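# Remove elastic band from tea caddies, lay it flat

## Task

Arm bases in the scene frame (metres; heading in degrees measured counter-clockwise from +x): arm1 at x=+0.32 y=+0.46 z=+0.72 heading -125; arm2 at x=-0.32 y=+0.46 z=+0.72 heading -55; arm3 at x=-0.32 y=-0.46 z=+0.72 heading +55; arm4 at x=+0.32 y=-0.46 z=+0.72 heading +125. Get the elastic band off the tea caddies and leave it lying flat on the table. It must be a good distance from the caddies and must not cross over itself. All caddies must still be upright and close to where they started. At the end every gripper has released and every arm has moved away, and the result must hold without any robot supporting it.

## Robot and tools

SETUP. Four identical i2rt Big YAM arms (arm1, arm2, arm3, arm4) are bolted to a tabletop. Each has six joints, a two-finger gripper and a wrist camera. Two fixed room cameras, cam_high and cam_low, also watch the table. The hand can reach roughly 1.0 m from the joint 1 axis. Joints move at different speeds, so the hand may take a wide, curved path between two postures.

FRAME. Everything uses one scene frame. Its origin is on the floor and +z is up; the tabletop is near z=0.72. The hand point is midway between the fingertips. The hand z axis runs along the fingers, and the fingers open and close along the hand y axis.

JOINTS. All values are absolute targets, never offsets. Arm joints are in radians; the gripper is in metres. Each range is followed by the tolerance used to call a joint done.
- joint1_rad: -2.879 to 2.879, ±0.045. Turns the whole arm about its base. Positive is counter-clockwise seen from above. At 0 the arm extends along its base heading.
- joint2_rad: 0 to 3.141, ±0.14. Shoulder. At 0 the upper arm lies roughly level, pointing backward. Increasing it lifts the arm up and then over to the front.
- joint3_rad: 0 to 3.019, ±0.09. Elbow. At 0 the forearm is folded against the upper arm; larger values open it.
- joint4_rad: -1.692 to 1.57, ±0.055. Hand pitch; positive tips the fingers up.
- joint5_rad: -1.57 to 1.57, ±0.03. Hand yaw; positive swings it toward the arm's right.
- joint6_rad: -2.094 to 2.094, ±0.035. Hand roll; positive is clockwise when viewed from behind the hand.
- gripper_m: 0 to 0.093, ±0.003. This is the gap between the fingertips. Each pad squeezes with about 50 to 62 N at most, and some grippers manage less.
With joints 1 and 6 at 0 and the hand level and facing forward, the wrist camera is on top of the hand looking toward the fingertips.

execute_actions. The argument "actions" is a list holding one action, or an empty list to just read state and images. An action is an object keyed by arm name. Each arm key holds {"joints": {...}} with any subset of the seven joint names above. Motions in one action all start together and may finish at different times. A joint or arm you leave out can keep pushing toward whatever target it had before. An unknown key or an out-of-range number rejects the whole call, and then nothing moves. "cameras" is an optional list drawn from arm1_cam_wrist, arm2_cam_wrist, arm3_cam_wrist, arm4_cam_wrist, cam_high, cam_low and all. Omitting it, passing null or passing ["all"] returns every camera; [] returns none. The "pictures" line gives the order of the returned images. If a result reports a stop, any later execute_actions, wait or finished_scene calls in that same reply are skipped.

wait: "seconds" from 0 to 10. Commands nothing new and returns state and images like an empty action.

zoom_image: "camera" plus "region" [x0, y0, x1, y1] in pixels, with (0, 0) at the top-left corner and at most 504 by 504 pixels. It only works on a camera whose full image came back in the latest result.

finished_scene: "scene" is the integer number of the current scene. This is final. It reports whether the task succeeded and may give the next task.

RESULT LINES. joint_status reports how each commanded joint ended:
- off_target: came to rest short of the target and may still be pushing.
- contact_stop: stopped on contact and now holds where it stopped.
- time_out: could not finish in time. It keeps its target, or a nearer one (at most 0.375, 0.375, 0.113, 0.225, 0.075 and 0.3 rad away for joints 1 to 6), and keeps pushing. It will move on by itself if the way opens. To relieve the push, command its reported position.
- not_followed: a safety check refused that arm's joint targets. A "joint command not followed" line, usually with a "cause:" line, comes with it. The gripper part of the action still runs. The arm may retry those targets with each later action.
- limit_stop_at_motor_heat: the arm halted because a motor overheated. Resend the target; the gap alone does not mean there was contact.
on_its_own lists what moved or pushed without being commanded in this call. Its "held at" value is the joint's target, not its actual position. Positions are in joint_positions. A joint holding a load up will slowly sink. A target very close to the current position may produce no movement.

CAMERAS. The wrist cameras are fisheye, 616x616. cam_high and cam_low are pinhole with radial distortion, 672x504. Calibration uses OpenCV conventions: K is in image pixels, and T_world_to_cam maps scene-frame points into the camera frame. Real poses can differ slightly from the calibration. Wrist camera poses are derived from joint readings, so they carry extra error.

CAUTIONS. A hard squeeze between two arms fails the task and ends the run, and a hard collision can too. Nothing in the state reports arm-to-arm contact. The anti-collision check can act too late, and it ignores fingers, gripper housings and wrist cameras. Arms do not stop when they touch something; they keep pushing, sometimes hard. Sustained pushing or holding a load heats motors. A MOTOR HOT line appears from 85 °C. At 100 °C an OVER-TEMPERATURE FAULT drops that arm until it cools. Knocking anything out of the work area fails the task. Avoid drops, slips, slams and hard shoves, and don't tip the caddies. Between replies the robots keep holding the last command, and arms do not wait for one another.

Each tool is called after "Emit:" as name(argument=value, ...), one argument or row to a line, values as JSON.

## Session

Emit:
execute_actions(
  actions=[],
)

Scene clock: 0.00 s.
Motor temperatures (°C, as the motors report them): arm1=[18 21 23 20 20 21] | arm2=[19 21 28 21 21 19] | arm3=[19 20 26 19 20 21] | arm4=[22 20 24 22 19 18]
arm1.joint_positions: joint1_rad=-0.017 joint2_rad=+0.447 joint3_rad=+1.471 joint4_rad=-1.522 joint5_rad=-0.015 joint6_rad=+0.012 gripper_m=+0.095
arm1.joint_status: not commanded
arm1.hand: x=+0.2472 y=+0.3534 z=+1.3594 quat_wxyz=(-0.233, -0.770, -0.386, +0.451) (m; scene frame)
arm2.joint_positions: joint1_rad=+0.010 joint2_rad=+0.445 joint3_rad=+1.474 joint4_rad=-1.548 joint5_rad=-0.008 joint6_rad=-0.009 gripper_m=+0.094
arm2.joint_status: not commanded
arm2.hand: x=-0.2434 y=+0.3676 z=+1.3071 quat_wxyz=(-0.447, -0.381, -0.776, +0.229) (m; scene frame)
arm3.joint_positions: joint1_rad=+0.014 joint2_rad=+0.441 joint3_rad=+1.470 joint4_rad=-1.539 joint5_rad=-0.010 joint6_rad=-0.016 gripper_m=+0.094
arm3.joint_status: not commanded
arm3.hand: x=-0.2584 y=-0.3577 z=+1.3439 quat_wxyz=(-0.441, +0.430, -0.747, -0.248) (m; scene frame)
arm4.joint_positions: joint1_rad=+0.008 joint2_rad=+0.450 joint3_rad=+1.453 joint4_rad=-1.526 joint5_rad=-0.008 joint6_rad=+0.010 gripper_m=+0.094
arm4.joint_status: not commanded
arm4.hand: x=+0.2450 y=-0.3527 z=+1.3156 quat_wxyz=(-0.228, +0.765, -0.407, -0.444) (m; scene frame)
pictures: arm1_cam_wrist, arm2_cam_wrist, arm3_cam_wrist, arm4_cam_wrist, cam_high, cam_low
Images, in order (width x height): arm1_cam_wrist 616x616, arm2_cam_wrist 616x616, arm3_cam_wrist 616x616, arm4_cam_wrist 616x616, cam_high 672x504, cam_low 672x504.

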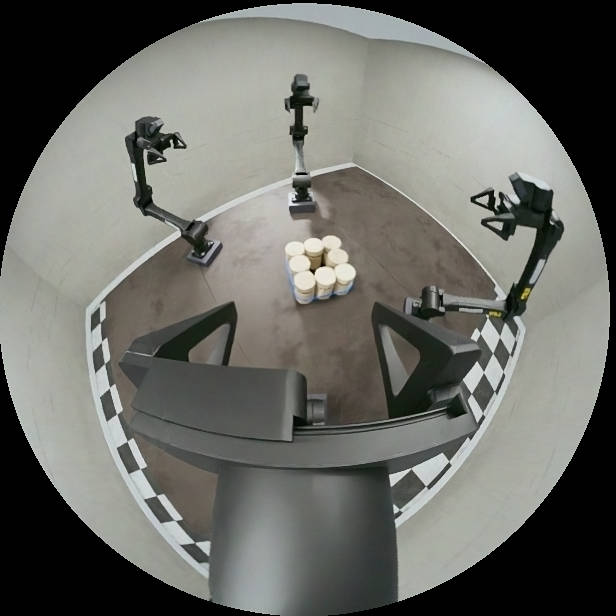

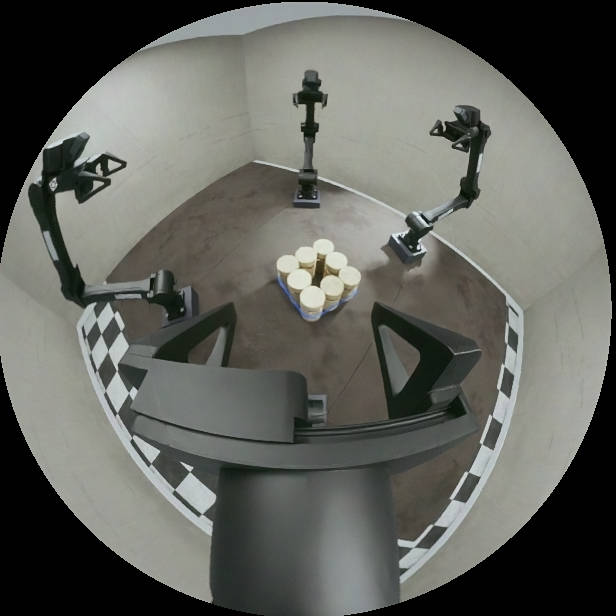

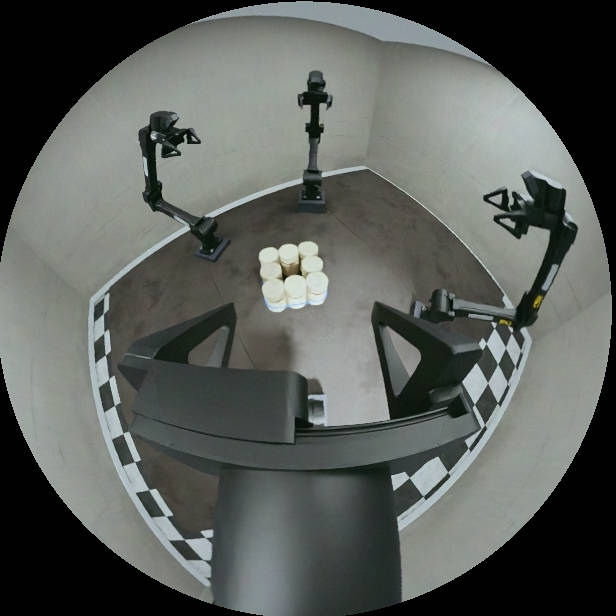

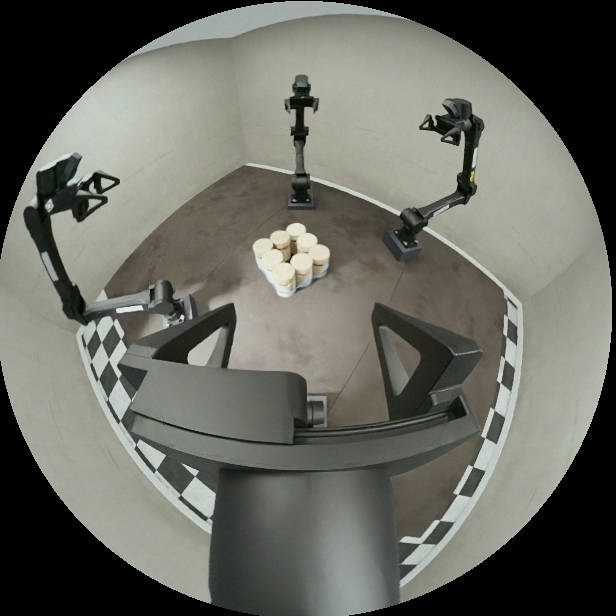

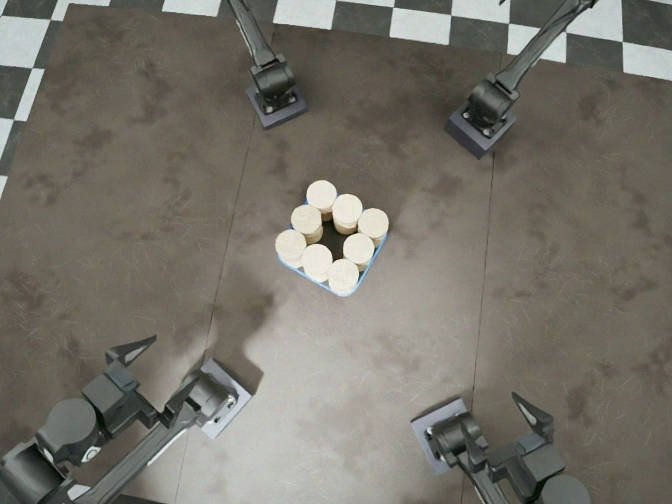

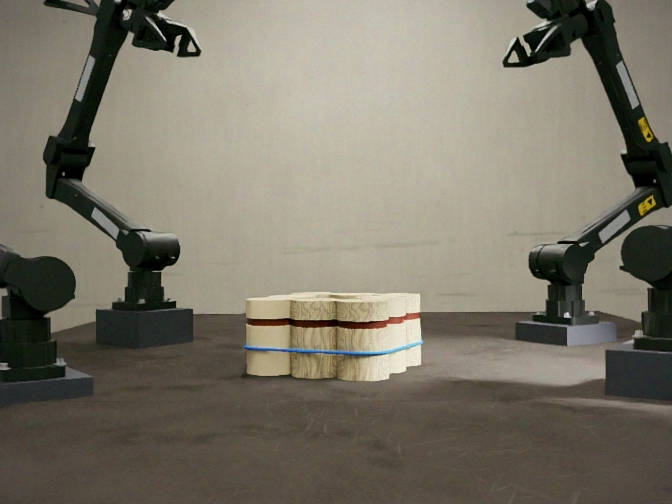

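Emit:
zoom_image(
  camera="cam_high",
  region=[250,160,410,320],
)

Emit:
zoom_image(
  camera="cam_low",
  region=[230,270,440,400],
)

Region (250, 160, 410, 320) of cam_high's 672x504 image, scaled by 3.150, with more detail than that image has.

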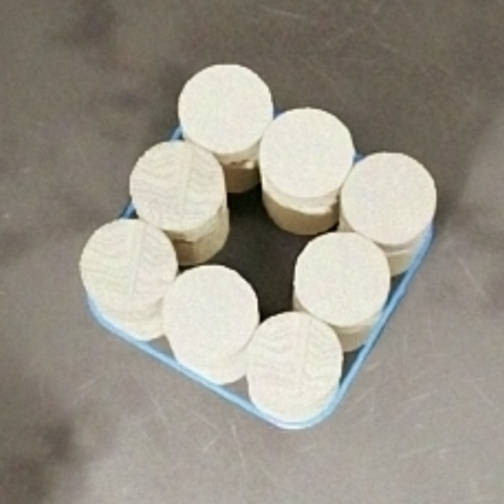

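Region (230, 270, 440, 400) of cam_low's 672x504 image, scaled by 2.400, with more detail than that image has; it fills the top 312 rows of this view, and the rest is white.

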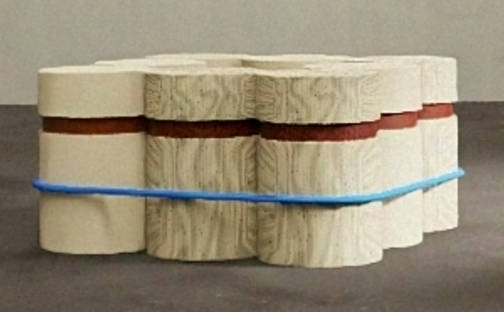

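Emit:
execute_actions(
  actions=[
    {"arm1":{"joints":{"joint1_rad":-0.085,"joint2_rad":1.43,"joint3_rad":0.43,"joint4_rad":0.175,"joint5_rad":0,"joint6_rad":1.315,"gripper_m":0.024}},"arm2":{"joints":{"joint1_rad":-0.23,"joint2_rad":1.12,"joint3_rad":0.34,"joint4_rad":-0.045,"joint5_rad":0,"joint6_rad":0.91,"gripper_m":0.024}},"arm3":{"joints":{"joint1_rad":0.125,"joint2_rad":1.28,"joint3_rad":0.32,"joint4_rad":0.135,"joint5_rad":0,"joint6_rad":1.52,"gripper_m":0.024}},"arm4":{"joints":{"joint1_rad":0.04,"joint2_rad":1.38,"joint3_rad":0.51,"joint4_rad":0.045,"joint5_rad":0,"joint6_rad":1.13,"gripper_m":0.024}}},
  ],
)

Scene clock: 75.63 s.
Motor temperatures (°C, as the motors report them): arm1=[18 21 24 20 20 21] | arm2=[19 21 31 22 20 19] | arm3=[19 20 29 20 19 21] | arm4=[22 20 26 22 19 18]
arm1.joint_positions: joint1_rad=-0.080 joint2_rad=+1.422 joint3_rad=+0.427 joint4_rad=+0.162 joint5_rad=-0.004 joint6_rad=+1.306 gripper_m=+0.024
arm1.joint_status: all done
arm1.hand: x=+0.0565 y=+0.1506 z=+0.8057 quat_wxyz=(-0.315, -0.912, +0.203, +0.168) (m; scene frame)
arm2.joint_positions: joint1_rad=-0.225 joint2_rad=+1.129 joint3_rad=+0.344 joint4_rad=-0.062 joint5_rad=-0.002 joint6_rad=+0.893 gripper_m=+0.024
arm2.joint_status: all done
arm2.hand: x=-0.1810 y=+0.1342 z=+0.7953 quat_wxyz=(-0.351, -0.801, -0.483, +0.052) (m; scene frame)
arm3.joint_positions: joint1_rad=+0.117 joint2_rad=+1.265 joint3_rad=+0.317 joint4_rad=+0.115 joint5_rad=-0.001 joint6_rad=+1.510 gripper_m=+0.024
arm3.joint_status: all done
arm3.hand: x=-0.1645 y=-0.1344 z=+0.8032 quat_wxyz=(-0.089, -0.178, -0.915, -0.350) (m; scene frame)
arm4.joint_positions: joint1_rad=+0.033 joint2_rad=+1.379 joint3_rad=+0.507 joint4_rad=+0.024 joint5_rad=-0.003 joint6_rad=+1.121 gripper_m=+0.024
arm4.joint_status: all done
arm4.hand: x=+0.0722 y=-0.1152 z=+0.7971 quat_wxyz=(+0.031, +0.479, -0.804, -0.350) (m; scene frame)
pictures: arm1_cam_wrist, arm2_cam_wrist, arm3_cam_wrist, arm4_cam_wrist, cam_high, cam_low
camera_calibration (this result's frames):
arm1_cam_wrist: T_world_to_cam=[[0.257757, 0.710708, -0.654565, 0.406979], [0.952772, -0.0743696, 0.294438, -0.278127], [0.16058, -0.699545, -0.696313, 0.778951], [0, 0, 0, 1]] pos_world=[0.0350056, 0.234983, 0.890678]
arm2_cam_wrist: T_world_to_cam=[[-0.81167, 0.280369, -0.512431, 0.222198], [0.274855, 0.957407, 0.088472, -0.142399], [0.51541, -0.0690344, -0.854159, 0.910649], [0, 0, 0, 1]] pos_world=[-0.249867, 0.136902, 0.904298]
arm3_cam_wrist: T_world_to_cam=[[-0.267942, -0.689416, -0.672988, 0.408118], [-0.915072, -0.0364269, 0.401641, -0.472986], [-0.301412, 0.723449, -0.621105, 0.670391], [0, 0, 0, 1]] pos_world=[-0.1214, -0.22086, 0.881012]
arm4_cam_wrist: T_world_to_cam=[[0.751778, -0.298219, -0.588129, 0.379109], [-0.216157, -0.954062, 0.207468, -0.25426], [-0.622982, -0.0288415, -0.781705, 0.79106], [0, 0, 0, 1]] pos_world=[0.152851, -0.106707, 0.894091]
Images, in order (width x height): arm1_cam_wrist 616x616, arm2_cam_wrist 616x616, arm3_cam_wrist 616x616, arm4_cam_wrist 616x616, cam_high 672x504, cam_low 672x504.

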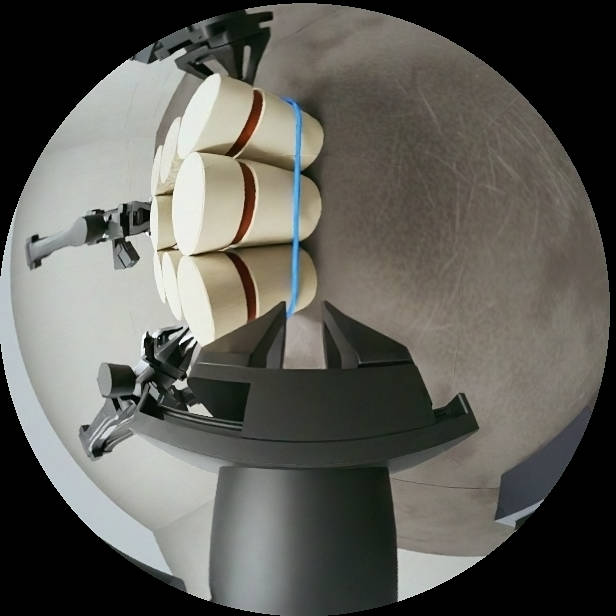

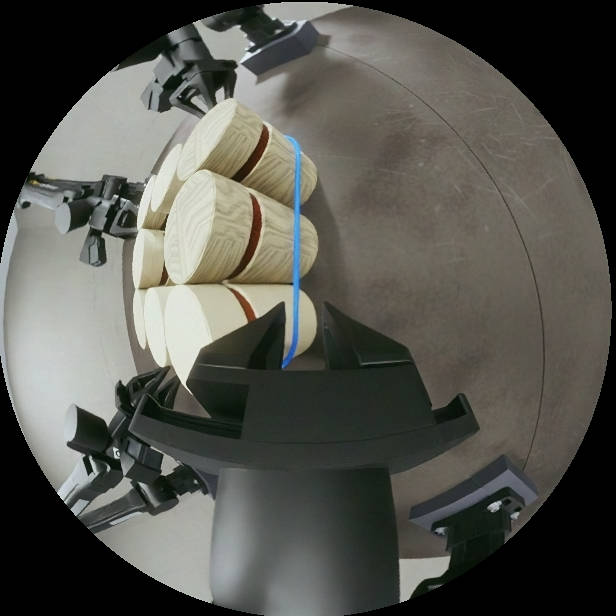

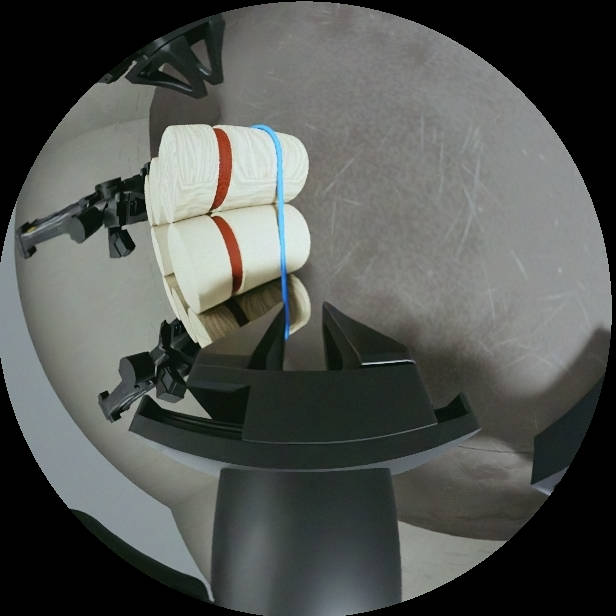

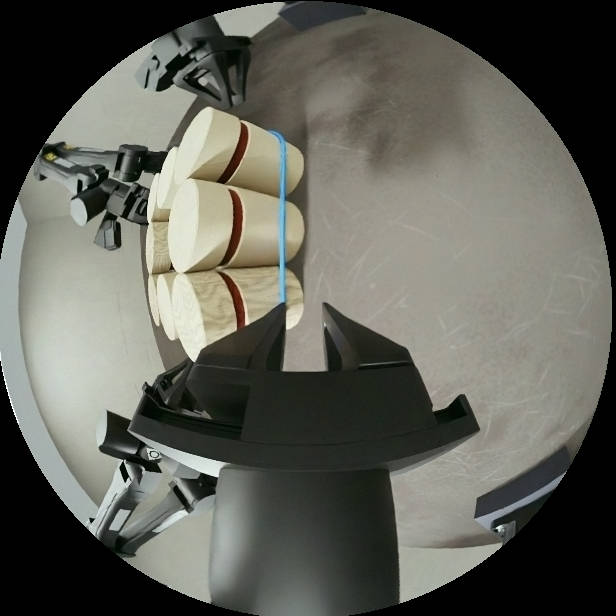

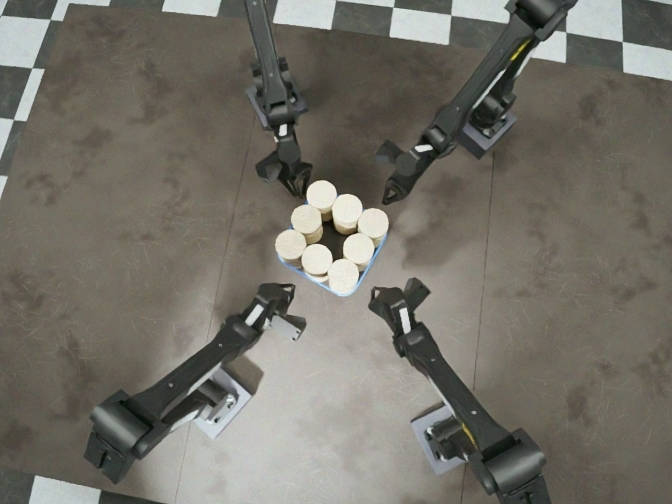

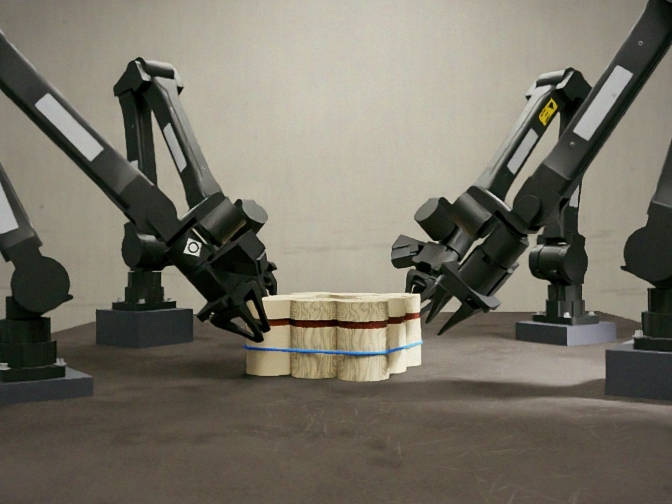

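Emit:
execute_actions(
  actions=[
    {"arm1":{"joints":{"joint1_rad":-0.112,"joint2_rad":1.632,"joint3_rad":0.555,"joint4_rad":0.265}},"arm2":{"joints":{"joint2_rad":1.305,"joint3_rad":0.42,"joint4_rad":0.097}},"arm3":{"joints":{"joint1_rad":0.162,"joint2_rad":1.52,"joint3_rad":0.455,"joint4_rad":0.258}},"arm4":{"joints":{"joint1_rad":0.047,"joint2_rad":1.54,"joint3_rad":0.615,"joint4_rad":0.138}}},
  ],
)

Scene clock: 120.47 s.
Motor temperatures (°C, as the motors report them): arm1=[18 21 24 20 20 21] | arm2=[19 21 30 22 20 19] | arm3=[19 20 29 20 19 21] | arm4=[22 20 26 22 19 18]
arm1.joint_positions: joint1_rad=-0.108 joint2_rad=+1.624 joint3_rad=+0.541 joint4_rad=+0.255 joint5_rad=+0.001 joint6_rad=+1.307 gripper_m=+0.024
arm1.joint_status: all done
arm1.hand: x=+0.0147 y=+0.1226 z=+0.7792 quat_wxyz=(-0.314, -0.908, +0.216, +0.175) (m; scene frame)
arm2.joint_positions: joint1_rad=-0.225 joint2_rad=+1.306 joint3_rad=+0.377 joint4_rad=+0.079 joint5_rad=-0.002 joint6_rad=+0.893 gripper_m=+0.024
arm2.joint_status: all done
arm2.hand: x=-0.1714 y=+0.1109 z=+0.7712 quat_wxyz=(-0.350, -0.801, -0.483, +0.052) (m; scene frame)
arm3.joint_positions: joint1_rad=+0.155 joint2_rad=+1.476 joint3_rad=+0.445 joint4_rad=+0.258 joint5_rad=-0.002 joint6_rad=+1.511 gripper_m=+0.024
arm3.joint_status: all done
arm3.hand: x=-0.1514 y=-0.0687 z=+0.7978 quat_wxyz=(-0.088, -0.159, -0.908, -0.379) (m; scene frame)
arm4.joint_positions: joint1_rad=+0.038 joint2_rad=+1.543 joint3_rad=+0.586 joint4_rad=+0.119 joint5_rad=-0.003 joint6_rad=+1.121 gripper_m=+0.024
arm4.joint_status: all done
arm4.hand: x=+0.0473 y=-0.0845 z=+0.7751 quat_wxyz=(+0.033, +0.480, -0.801, -0.356) (m; scene frame)
pictures: arm1_cam_wrist, arm2_cam_wrist, arm3_cam_wrist, arm4_cam_wrist, cam_high, cam_low
camera_calibration (this result's frames):
arm1_cam_wrist: T_world_to_cam=[[0.276189, 0.701101, -0.657401, 0.423445], [0.951647, -0.103773, 0.289136, -0.224761], [0.134493, -0.70547, -0.695862, 0.748305], [0, 0, 0, 1]] pos_world=[-0.00369932, 0.207705, 0.864077]
arm2_cam_wrist: T_world_to_cam=[[-0.811834, 0.281529, -0.511533, 0.223294], [0.275441, 0.957131, 0.0896277, -0.121349], [0.514837, -0.0681345, -0.854576, 0.883624], [0, 0, 0, 1]] pos_world=[-0.24022, 0.113488, 0.880223]
arm3_cam_wrist: T_world_to_cam=[[-0.225698, -0.660579, -0.716028, 0.496017], [-0.921755, -0.0930966, 0.376432, -0.441274], [-0.315323, 0.744962, -0.58788, 0.596383], [0, 0, 0, 1]] pos_world=[-0.106743, -0.157705, 0.871874]
arm4_cam_wrist: T_world_to_cam=[[0.748721, -0.289425, -0.596364, 0.40129], [-0.210456, -0.95689, 0.200172, -0.220622], [-0.62859, -0.0243646, -0.777355, 0.756509], [0, 0, 0, 1]] pos_world=[0.128649, -0.0765353, 0.871554]
Images, in order (width x height): arm1_cam_wrist 616x616, arm2_cam_wrist 616x616, arm3_cam_wrist 616x616, arm4_cam_wrist 616x616, cam_high 672x504, cam_low 672x504.

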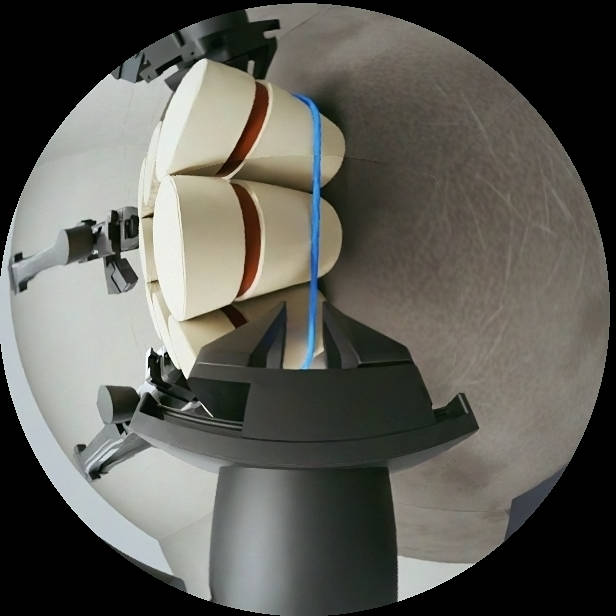

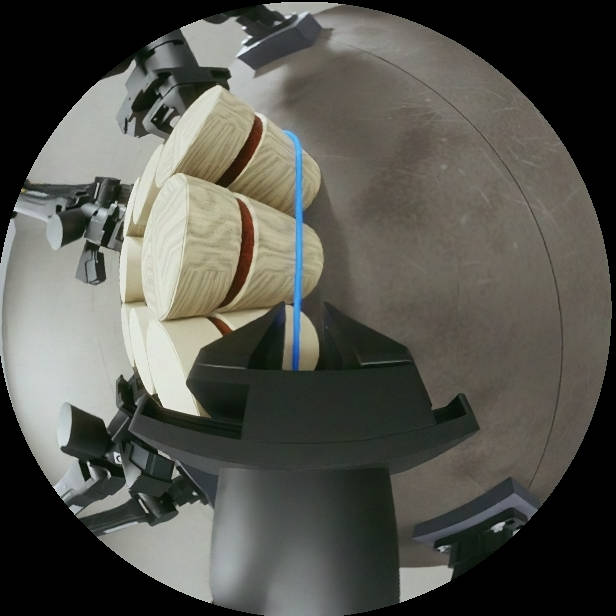

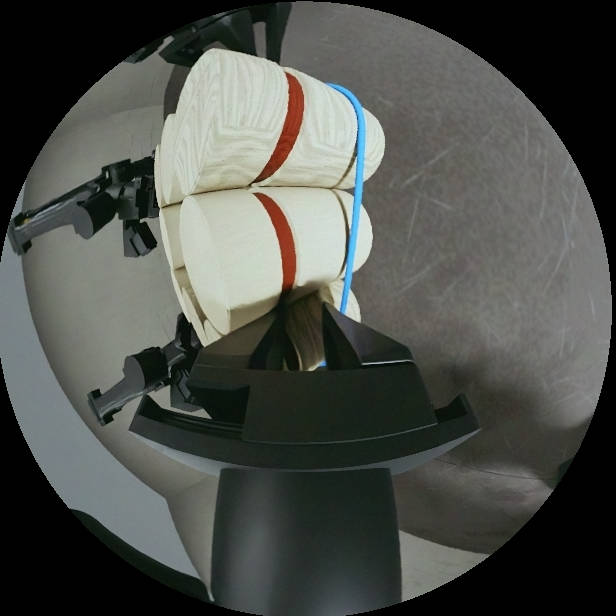

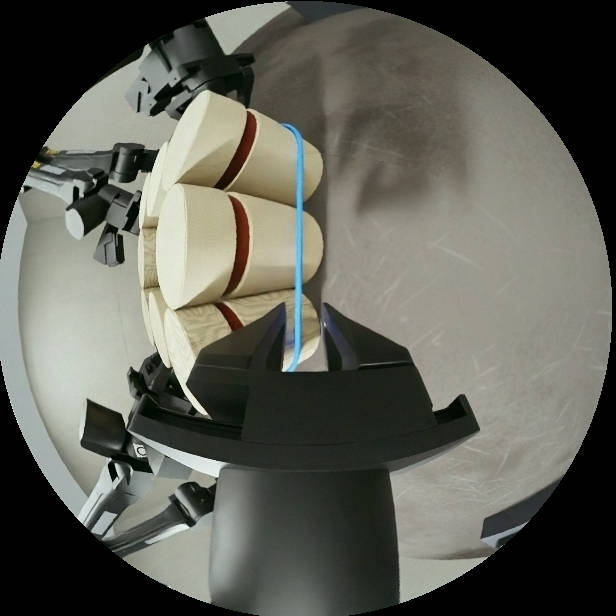

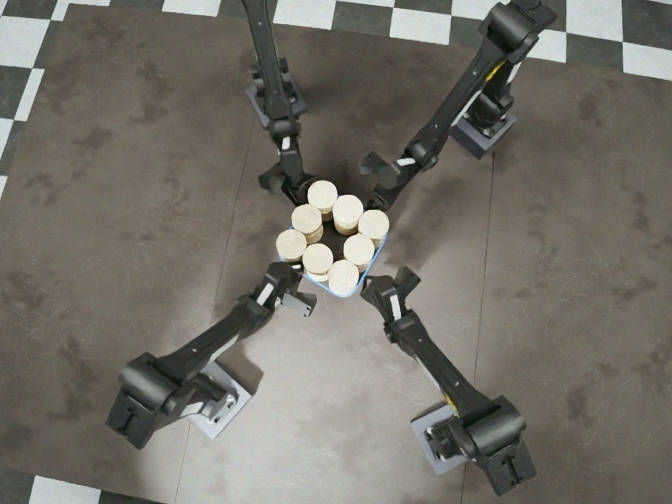

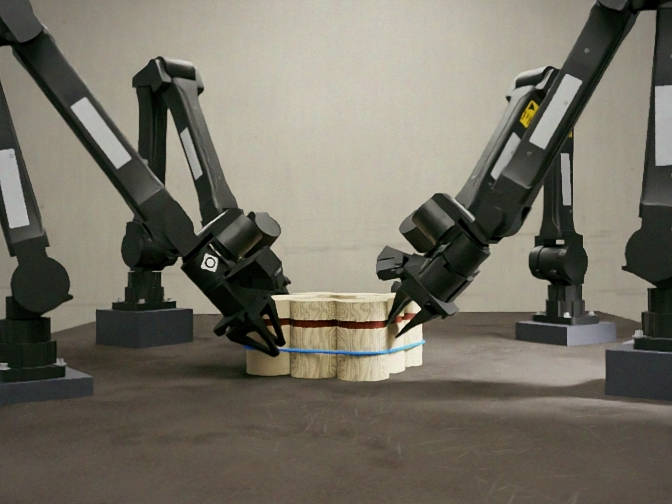

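Emit:
execute_actions(
  actions=[
    {"arm1":{"joints":{"joint2_rad":1.735,"joint3_rad":0.585,"joint4_rad":0.322}},"arm2":{"joints":{"joint1_rad":-0.203,"joint2_rad":1.43,"joint3_rad":0.455,"joint4_rad":0.195}},"arm3":{"joints":{"joint2_rad":1.53,"joint3_rad":0.415,"joint4_rad":0.23}},"arm4":{"joints":{"joint1_rad":0.058,"joint2_rad":1.638,"joint3_rad":0.645,"joint4_rad":0.199}}},
  ],
)

Scene clock: 139.47 s.
Motor temperatures (°C, as the motors report them): arm1=[18 21 24 20 20 21] | arm2=[19 21 32 22 20 19] | arm3=[19 20 29 20 19 21] | arm4=[22 21 27 22 19 18]
arm1.joint_positions: joint1_rad=-0.106 joint2_rad=+1.728 joint3_rad=+0.561 joint4_rad=+0.310 joint5_rad=-0.004 joint6_rad=+1.307 gripper_m=+0.024
arm1.joint_status: all done
arm1.hand: x=+0.0132 y=+0.1190 z=+0.7491 quat_wxyz=(-0.303, -0.913, +0.216, +0.166) (m; scene frame)
arm2.joint_positions: joint1_rad=-0.216 joint2_rad=+1.427 joint3_rad=+0.401 joint4_rad=+0.173 joint5_rad=+0.003 joint6_rad=+0.893 gripper_m=+0.024
arm2.joint_status: all done
arm2.hand: x=-0.1631 y=+0.0980 z=+0.7509 quat_wxyz=(-0.348, -0.800, -0.486, +0.053) (m; scene frame)
arm3.joint_positions: joint1_rad=+0.155 joint2_rad=+1.477 joint3_rad=+0.444 joint4_rad=+0.258 joint5_rad=-0.002 joint6_rad=+1.511 gripper_m=+0.024
arm3.joint_status: all done
arm3.hand: x=-0.1517 y=-0.0695 z=+0.7970 quat_wxyz=(-0.088, -0.159, -0.908, -0.378) (m; scene frame)
arm4.joint_positions: joint1_rad=+0.051 joint2_rad=+1.641 joint3_rad=+0.617 joint4_rad=+0.180 joint5_rad=-0.002 joint6_rad=+1.121 gripper_m=+0.024
arm4.joint_status: all done
arm4.hand: x=+0.0342 y=-0.0768 z=+0.7521 quat_wxyz=(+0.034, +0.486, -0.799, -0.352) (m; scene frame)
pictures: arm1_cam_wrist, arm2_cam_wrist, arm3_cam_wrist, arm4_cam_wrist, cam_high, cam_low
camera_calibration (this result's frames):
arm1_cam_wrist: T_world_to_cam=[[0.288165, 0.715147, -0.636809, 0.389372], [0.945213, -0.105892, 0.308804, -0.229424], [0.153407, -0.690906, -0.706481, 0.731073], [0, 0, 0, 1]] pos_world=[-0.00750058, 0.202351, 0.835291]
arm2_cam_wrist: T_world_to_cam=[[-0.816167, 0.277669, -0.506725, 0.219345], [0.270192, 0.958583, 0.090082, -0.110878], [0.510751, -0.0633914, -0.857388, 0.862089], [0, 0, 0, 1]] pos_world=[-0.231333, 0.100029, 0.860281]
arm3_cam_wrist: T_world_to_cam=[[-0.226345, -0.662083, -0.714433, 0.493324], [-0.921413, -0.0923062, 0.377462, -0.442042], [-0.315858, 0.743724, -0.589159, 0.597196], [0, 0, 0, 1]] pos_world=[-0.107013, -0.158331, 0.871144]
arm4_cam_wrist: T_world_to_cam=[[0.755166, -0.283438, -0.59109, 0.395885], [-0.199243, -0.958276, 0.204961, -0.215537], [-0.624521, -0.0370094, -0.78013, 0.731547], [0, 0, 0, 1]] pos_world=[0.114963, -0.0672611, 0.848882]
Images, in order (width x height): arm1_cam_wrist 616x616, arm2_cam_wrist 616x616, arm3_cam_wrist 616x616, arm4_cam_wrist 616x616, cam_high 672x504, cam_low 672x504.

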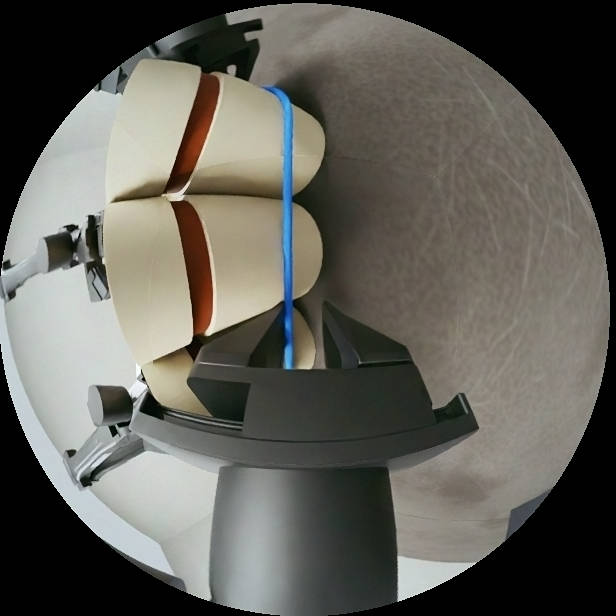

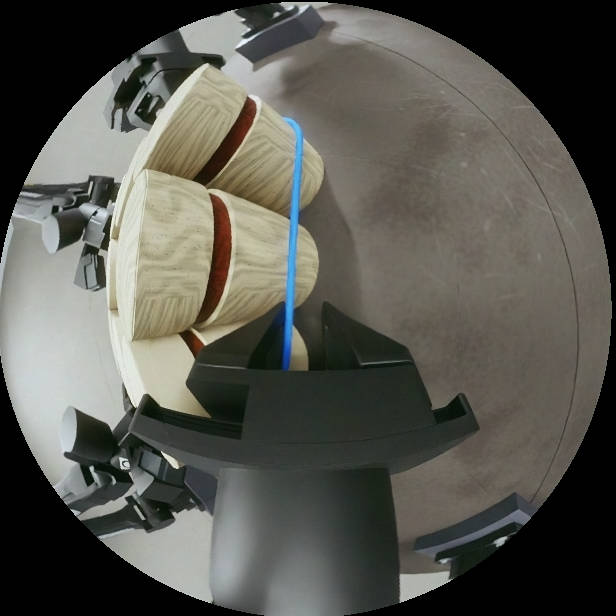

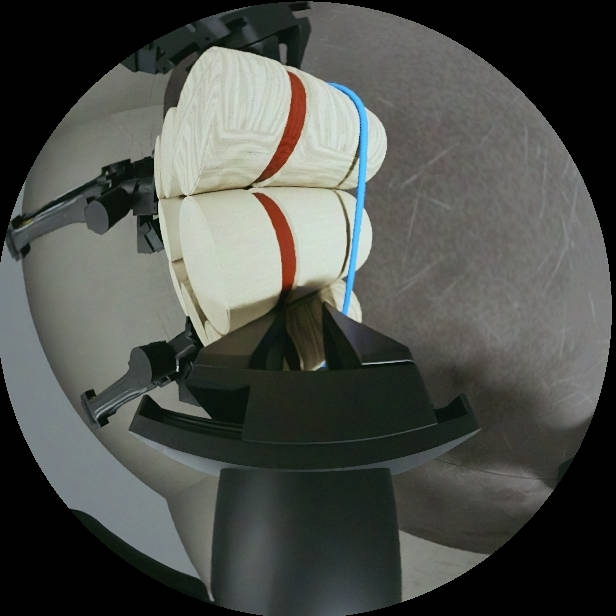

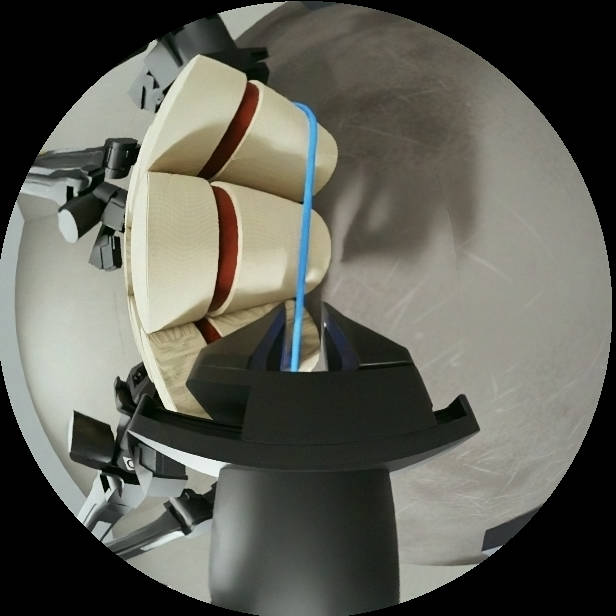

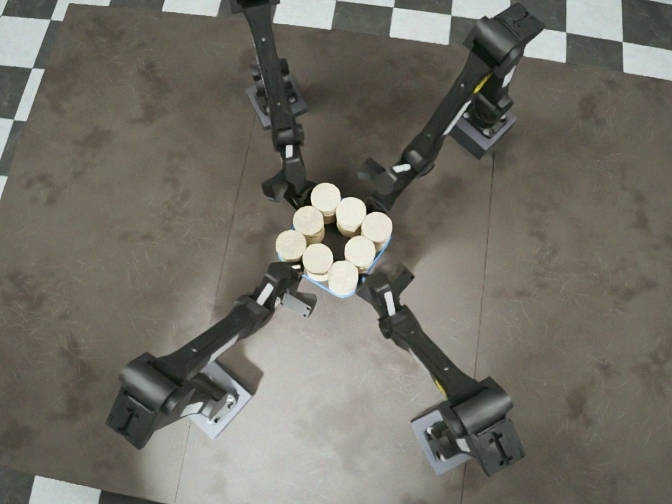

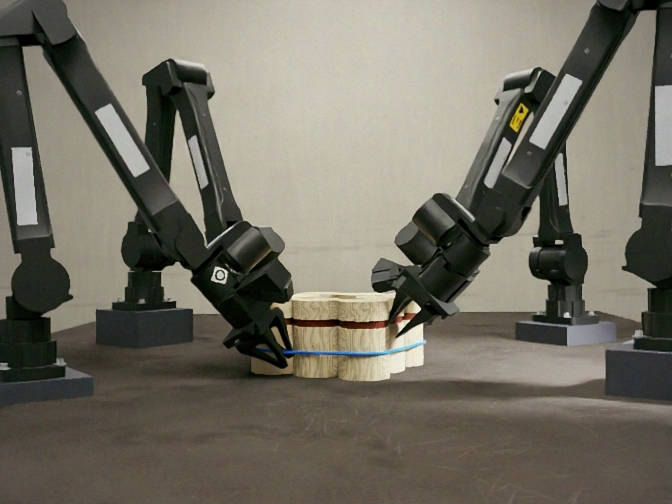

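Emit:
execute_actions(
  actions=[
    {"arm1":{"joints":{"gripper_m":0}},"arm2":{"joints":{"gripper_m":0}},"arm3":{"joints":{"joint2_rad":1.41,"joint3_rad":0.385,"joint4_rad":0.2}},"arm4":{"joints":{"gripper_m":0}}},
  ],
)

Scene clock: 144.00 s.
Motor temperatures (°C, as the motors report them): arm1=[18 21 24 20 20 21] | arm2=[19 21 33 22 20 19] | arm3=[19 20 28 20 19 21] | arm4=[22 21 27 22 19 18]
arm1.joint_positions: joint1_rad=-0.106 joint2_rad=+1.728 joint3_rad=+0.563 joint4_rad=+0.311 joint5_rad=-0.004 joint6_rad=+1.307 gripper_m=+0.002
arm1.joint_status: all done
arm1.hand: x=+0.0122 y=+0.1179 z=+0.7501 quat_wxyz=(-0.304, -0.913, +0.216, +0.167) (m; scene frame)
arm2.joint_positions: joint1_rad=-0.215 joint2_rad=+1.427 joint3_rad=+0.401 joint4_rad=+0.174 joint5_rad=+0.003 joint6_rad=+0.893 gripper_m=+0.001
arm2.joint_status: all done
arm2.hand: x=-0.1626 y=+0.0978 z=+0.7512 quat_wxyz=(-0.349, -0.799, -0.486, +0.053) (m; scene frame)
arm3.joint_positions: joint1_rad=+0.155 joint2_rad=+1.422 joint3_rad=+0.374 joint4_rad=+0.209 joint5_rad=-0.002 joint6_rad=+1.511 gripper_m=+0.024
arm3.joint_status: all done
arm3.hand: x=-0.1664 y=-0.1039 z=+0.7842 quat_wxyz=(-0.081, -0.161, -0.920, -0.348) (m; scene frame)
arm4.joint_positions: joint1_rad=+0.051 joint2_rad=+1.641 joint3_rad=+0.617 joint4_rad=+0.180 joint5_rad=-0.001 joint6_rad=+1.121 gripper_m=+0.001
arm4.joint_status: all done
arm4.hand: x=+0.0344 y=-0.0767 z=+0.7521 quat_wxyz=(+0.034, +0.485, -0.800, -0.352) (m; scene frame)
pictures: arm1_cam_wrist, arm2_cam_wrist, arm3_cam_wrist, arm4_cam_wrist, cam_high, cam_low
camera_calibration (this result's frames):
arm1_cam_wrist: T_world_to_cam=[[0.286519, 0.713344, -0.639568, 0.393379], [0.946, -0.104994, 0.306691, -0.227412], [0.151625, -0.692904, -0.704907, 0.730191], [0, 0, 0, 1]] pos_world=[-0.00829442, 0.20146, 0.836055]
arm2_cam_wrist: T_world_to_cam=[[-0.816075, 0.276328, -0.507606, 0.220745], [0.269392, 0.958917, 0.0889113, -0.110068], [0.511321, -0.0641868, -0.856989, 0.861993], [0, 0, 0, 1]] pos_world=[-0.230959, 0.0998769, 0.860556]
arm3_cam_wrist: T_world_to_cam=[[-0.244308, -0.702927, -0.667988, 0.414449], [-0.911588, -0.0683957, 0.405375, -0.47173], [-0.330637, 0.707966, -0.62407, 0.631857], [0, 0, 0, 1]] pos_world=[-0.119855, -0.18827, 0.862397]
arm4_cam_wrist: T_world_to_cam=[[0.755357, -0.283706, -0.590717, 0.395491], [-0.200109, -0.95823, 0.204332, -0.214886], [-0.624013, -0.0361358, -0.780578, 0.732036], [0, 0, 0, 1]] pos_world=[0.115062, -0.0672542, 0.848943]
Images, in order (width x height): arm1_cam_wrist 616x616, arm2_cam_wrist 616x616, arm3_cam_wrist 616x616, arm4_cam_wrist 616x616, cam_high 672x504, cam_low 672x504.

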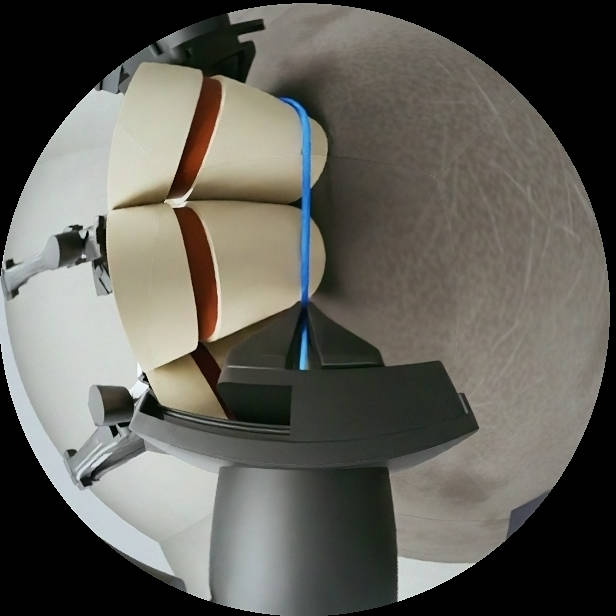

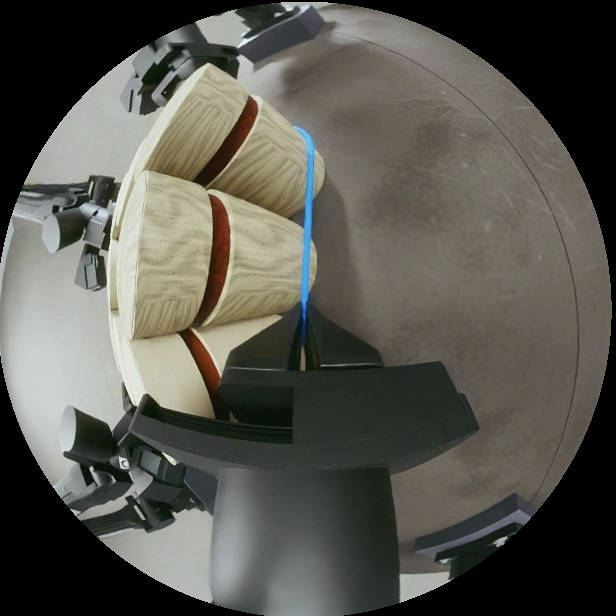

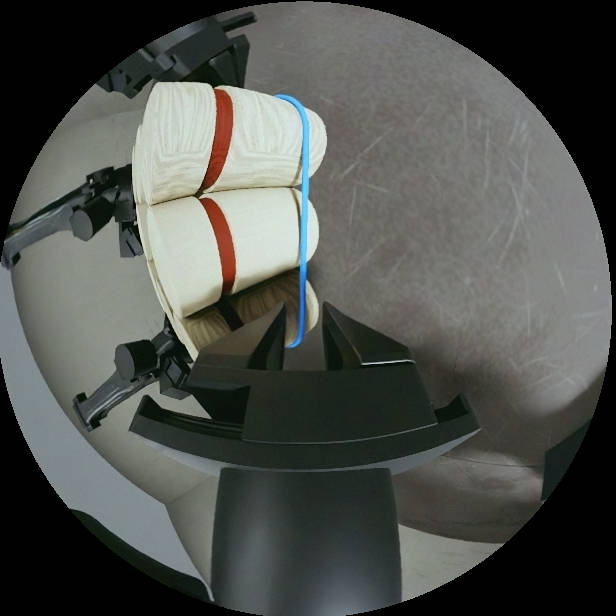

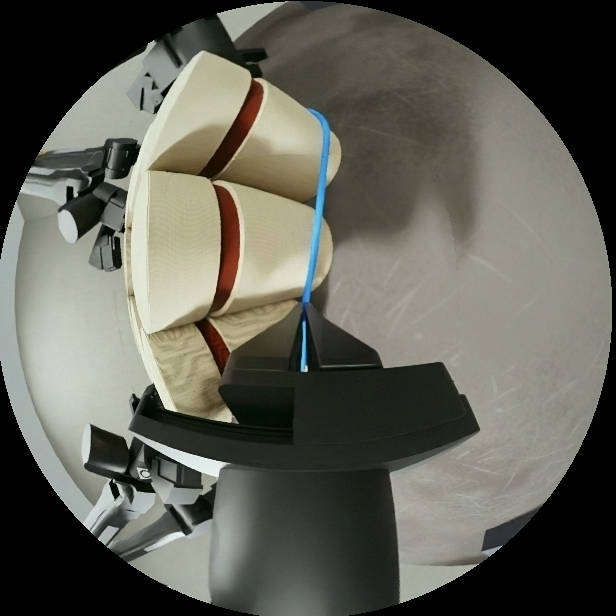

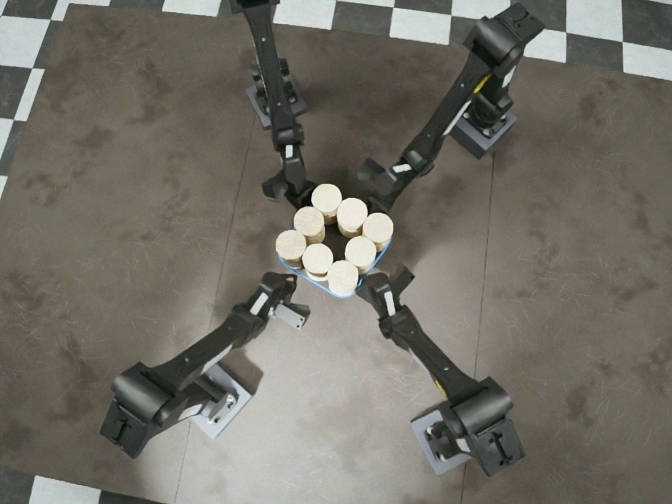

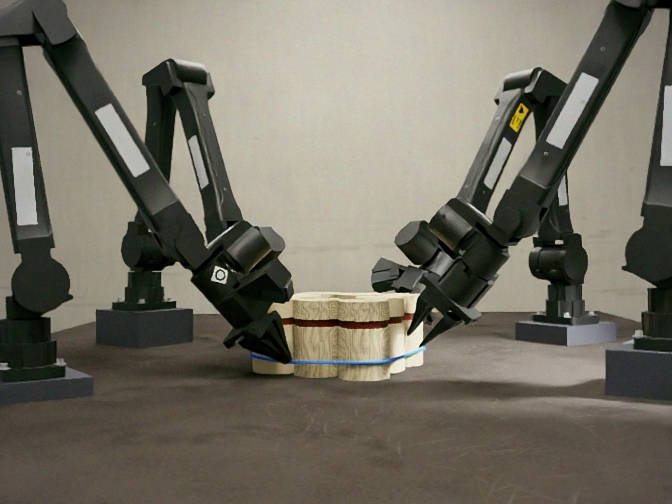

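Emit:
execute_actions(
  actions=[
    {"arm3":{"joints":{"joint2_rad":1.575,"joint3_rad":0.44,"joint4_rad":0.295}}},
  ],
  cameras=["arm3_cam_wrist","cam_low"],
)

Scene clock: 155.27 s.
Motor temperatures (°C, as the motors report them): arm1=[18 22 24 20 20 21] | arm2=[19 21 33 22 20 19] | arm3=[19 20 28 20 19 21] | arm4=[22 21 27 22 19 18]
arm1.joint_positions: joint1_rad=-0.106 joint2_rad=+1.728 joint3_rad=+0.563 joint4_rad=+0.311 joint5_rad=-0.004 joint6_rad=+1.307 gripper_m=+0.002
arm1.joint_status: not commanded
arm1.hand: x=+0.0122 y=+0.1179 z=+0.7501 quat_wxyz=(-0.304, -0.913, +0.216, +0.167) (m; scene frame)
arm2.joint_positions: joint1_rad=-0.215 joint2_rad=+1.427 joint3_rad=+0.401 joint4_rad=+0.174 joint5_rad=+0.003 joint6_rad=+0.893 gripper_m=+0.001
arm2.joint_status: not commanded
arm2.hand: x=-0.1626 y=+0.0978 z=+0.7512 quat_wxyz=(-0.349, -0.799, -0.486, +0.053) (m; scene frame)
arm3.joint_positions: joint1_rad=+0.155 joint2_rad=+1.562 joint3_rad=+0.426 joint4_rad=+0.278 joint5_rad=-0.002 joint6_rad=+1.512 gripper_m=+0.024
arm3.joint_status: all done
arm3.hand: x=-0.1585 y=-0.0854 z=+0.7603 quat_wxyz=(-0.079, -0.162, -0.923, -0.340) (m; scene frame)
arm4.joint_positions: joint1_rad=+0.051 joint2_rad=+1.641 joint3_rad=+0.617 joint4_rad=+0.180 joint5_rad=-0.001 joint6_rad=+1.121 gripper_m=+0.001
arm4.joint_status: not commanded
arm4.hand: x=+0.0344 y=-0.0767 z=+0.7521 quat_wxyz=(+0.034, +0.485, -0.800, -0.352) (m; scene frame)
pictures: arm3_cam_wrist, cam_low
camera_calibration (this result's frames):
arm3_cam_wrist: T_world_to_cam=[[-0.249639, -0.714372, -0.653723, 0.400789], [-0.90842, -0.0610185, 0.413581, -0.45862], [-0.33534, 0.697101, -0.633717, 0.612108], [0, 0, 0, 1]] pos_world=[-0.111303, -0.168373, 0.839585]
Images, in order (width x height): arm3_cam_wrist 616x616, cam_low 672x504.

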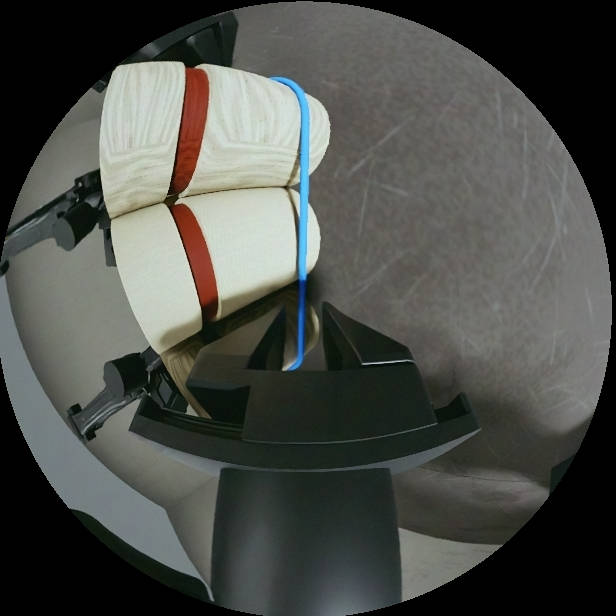

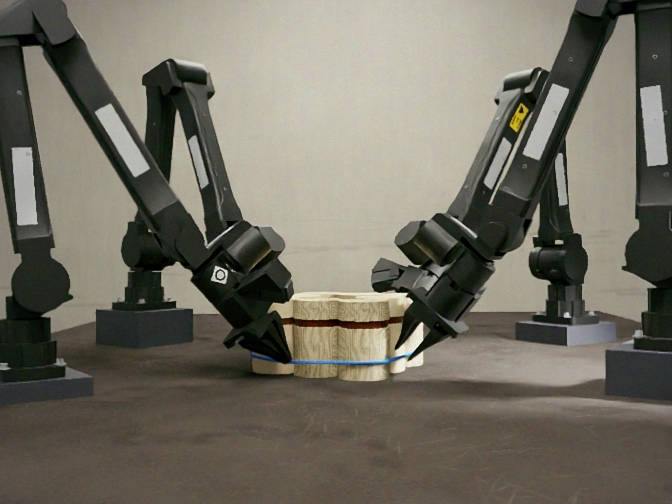

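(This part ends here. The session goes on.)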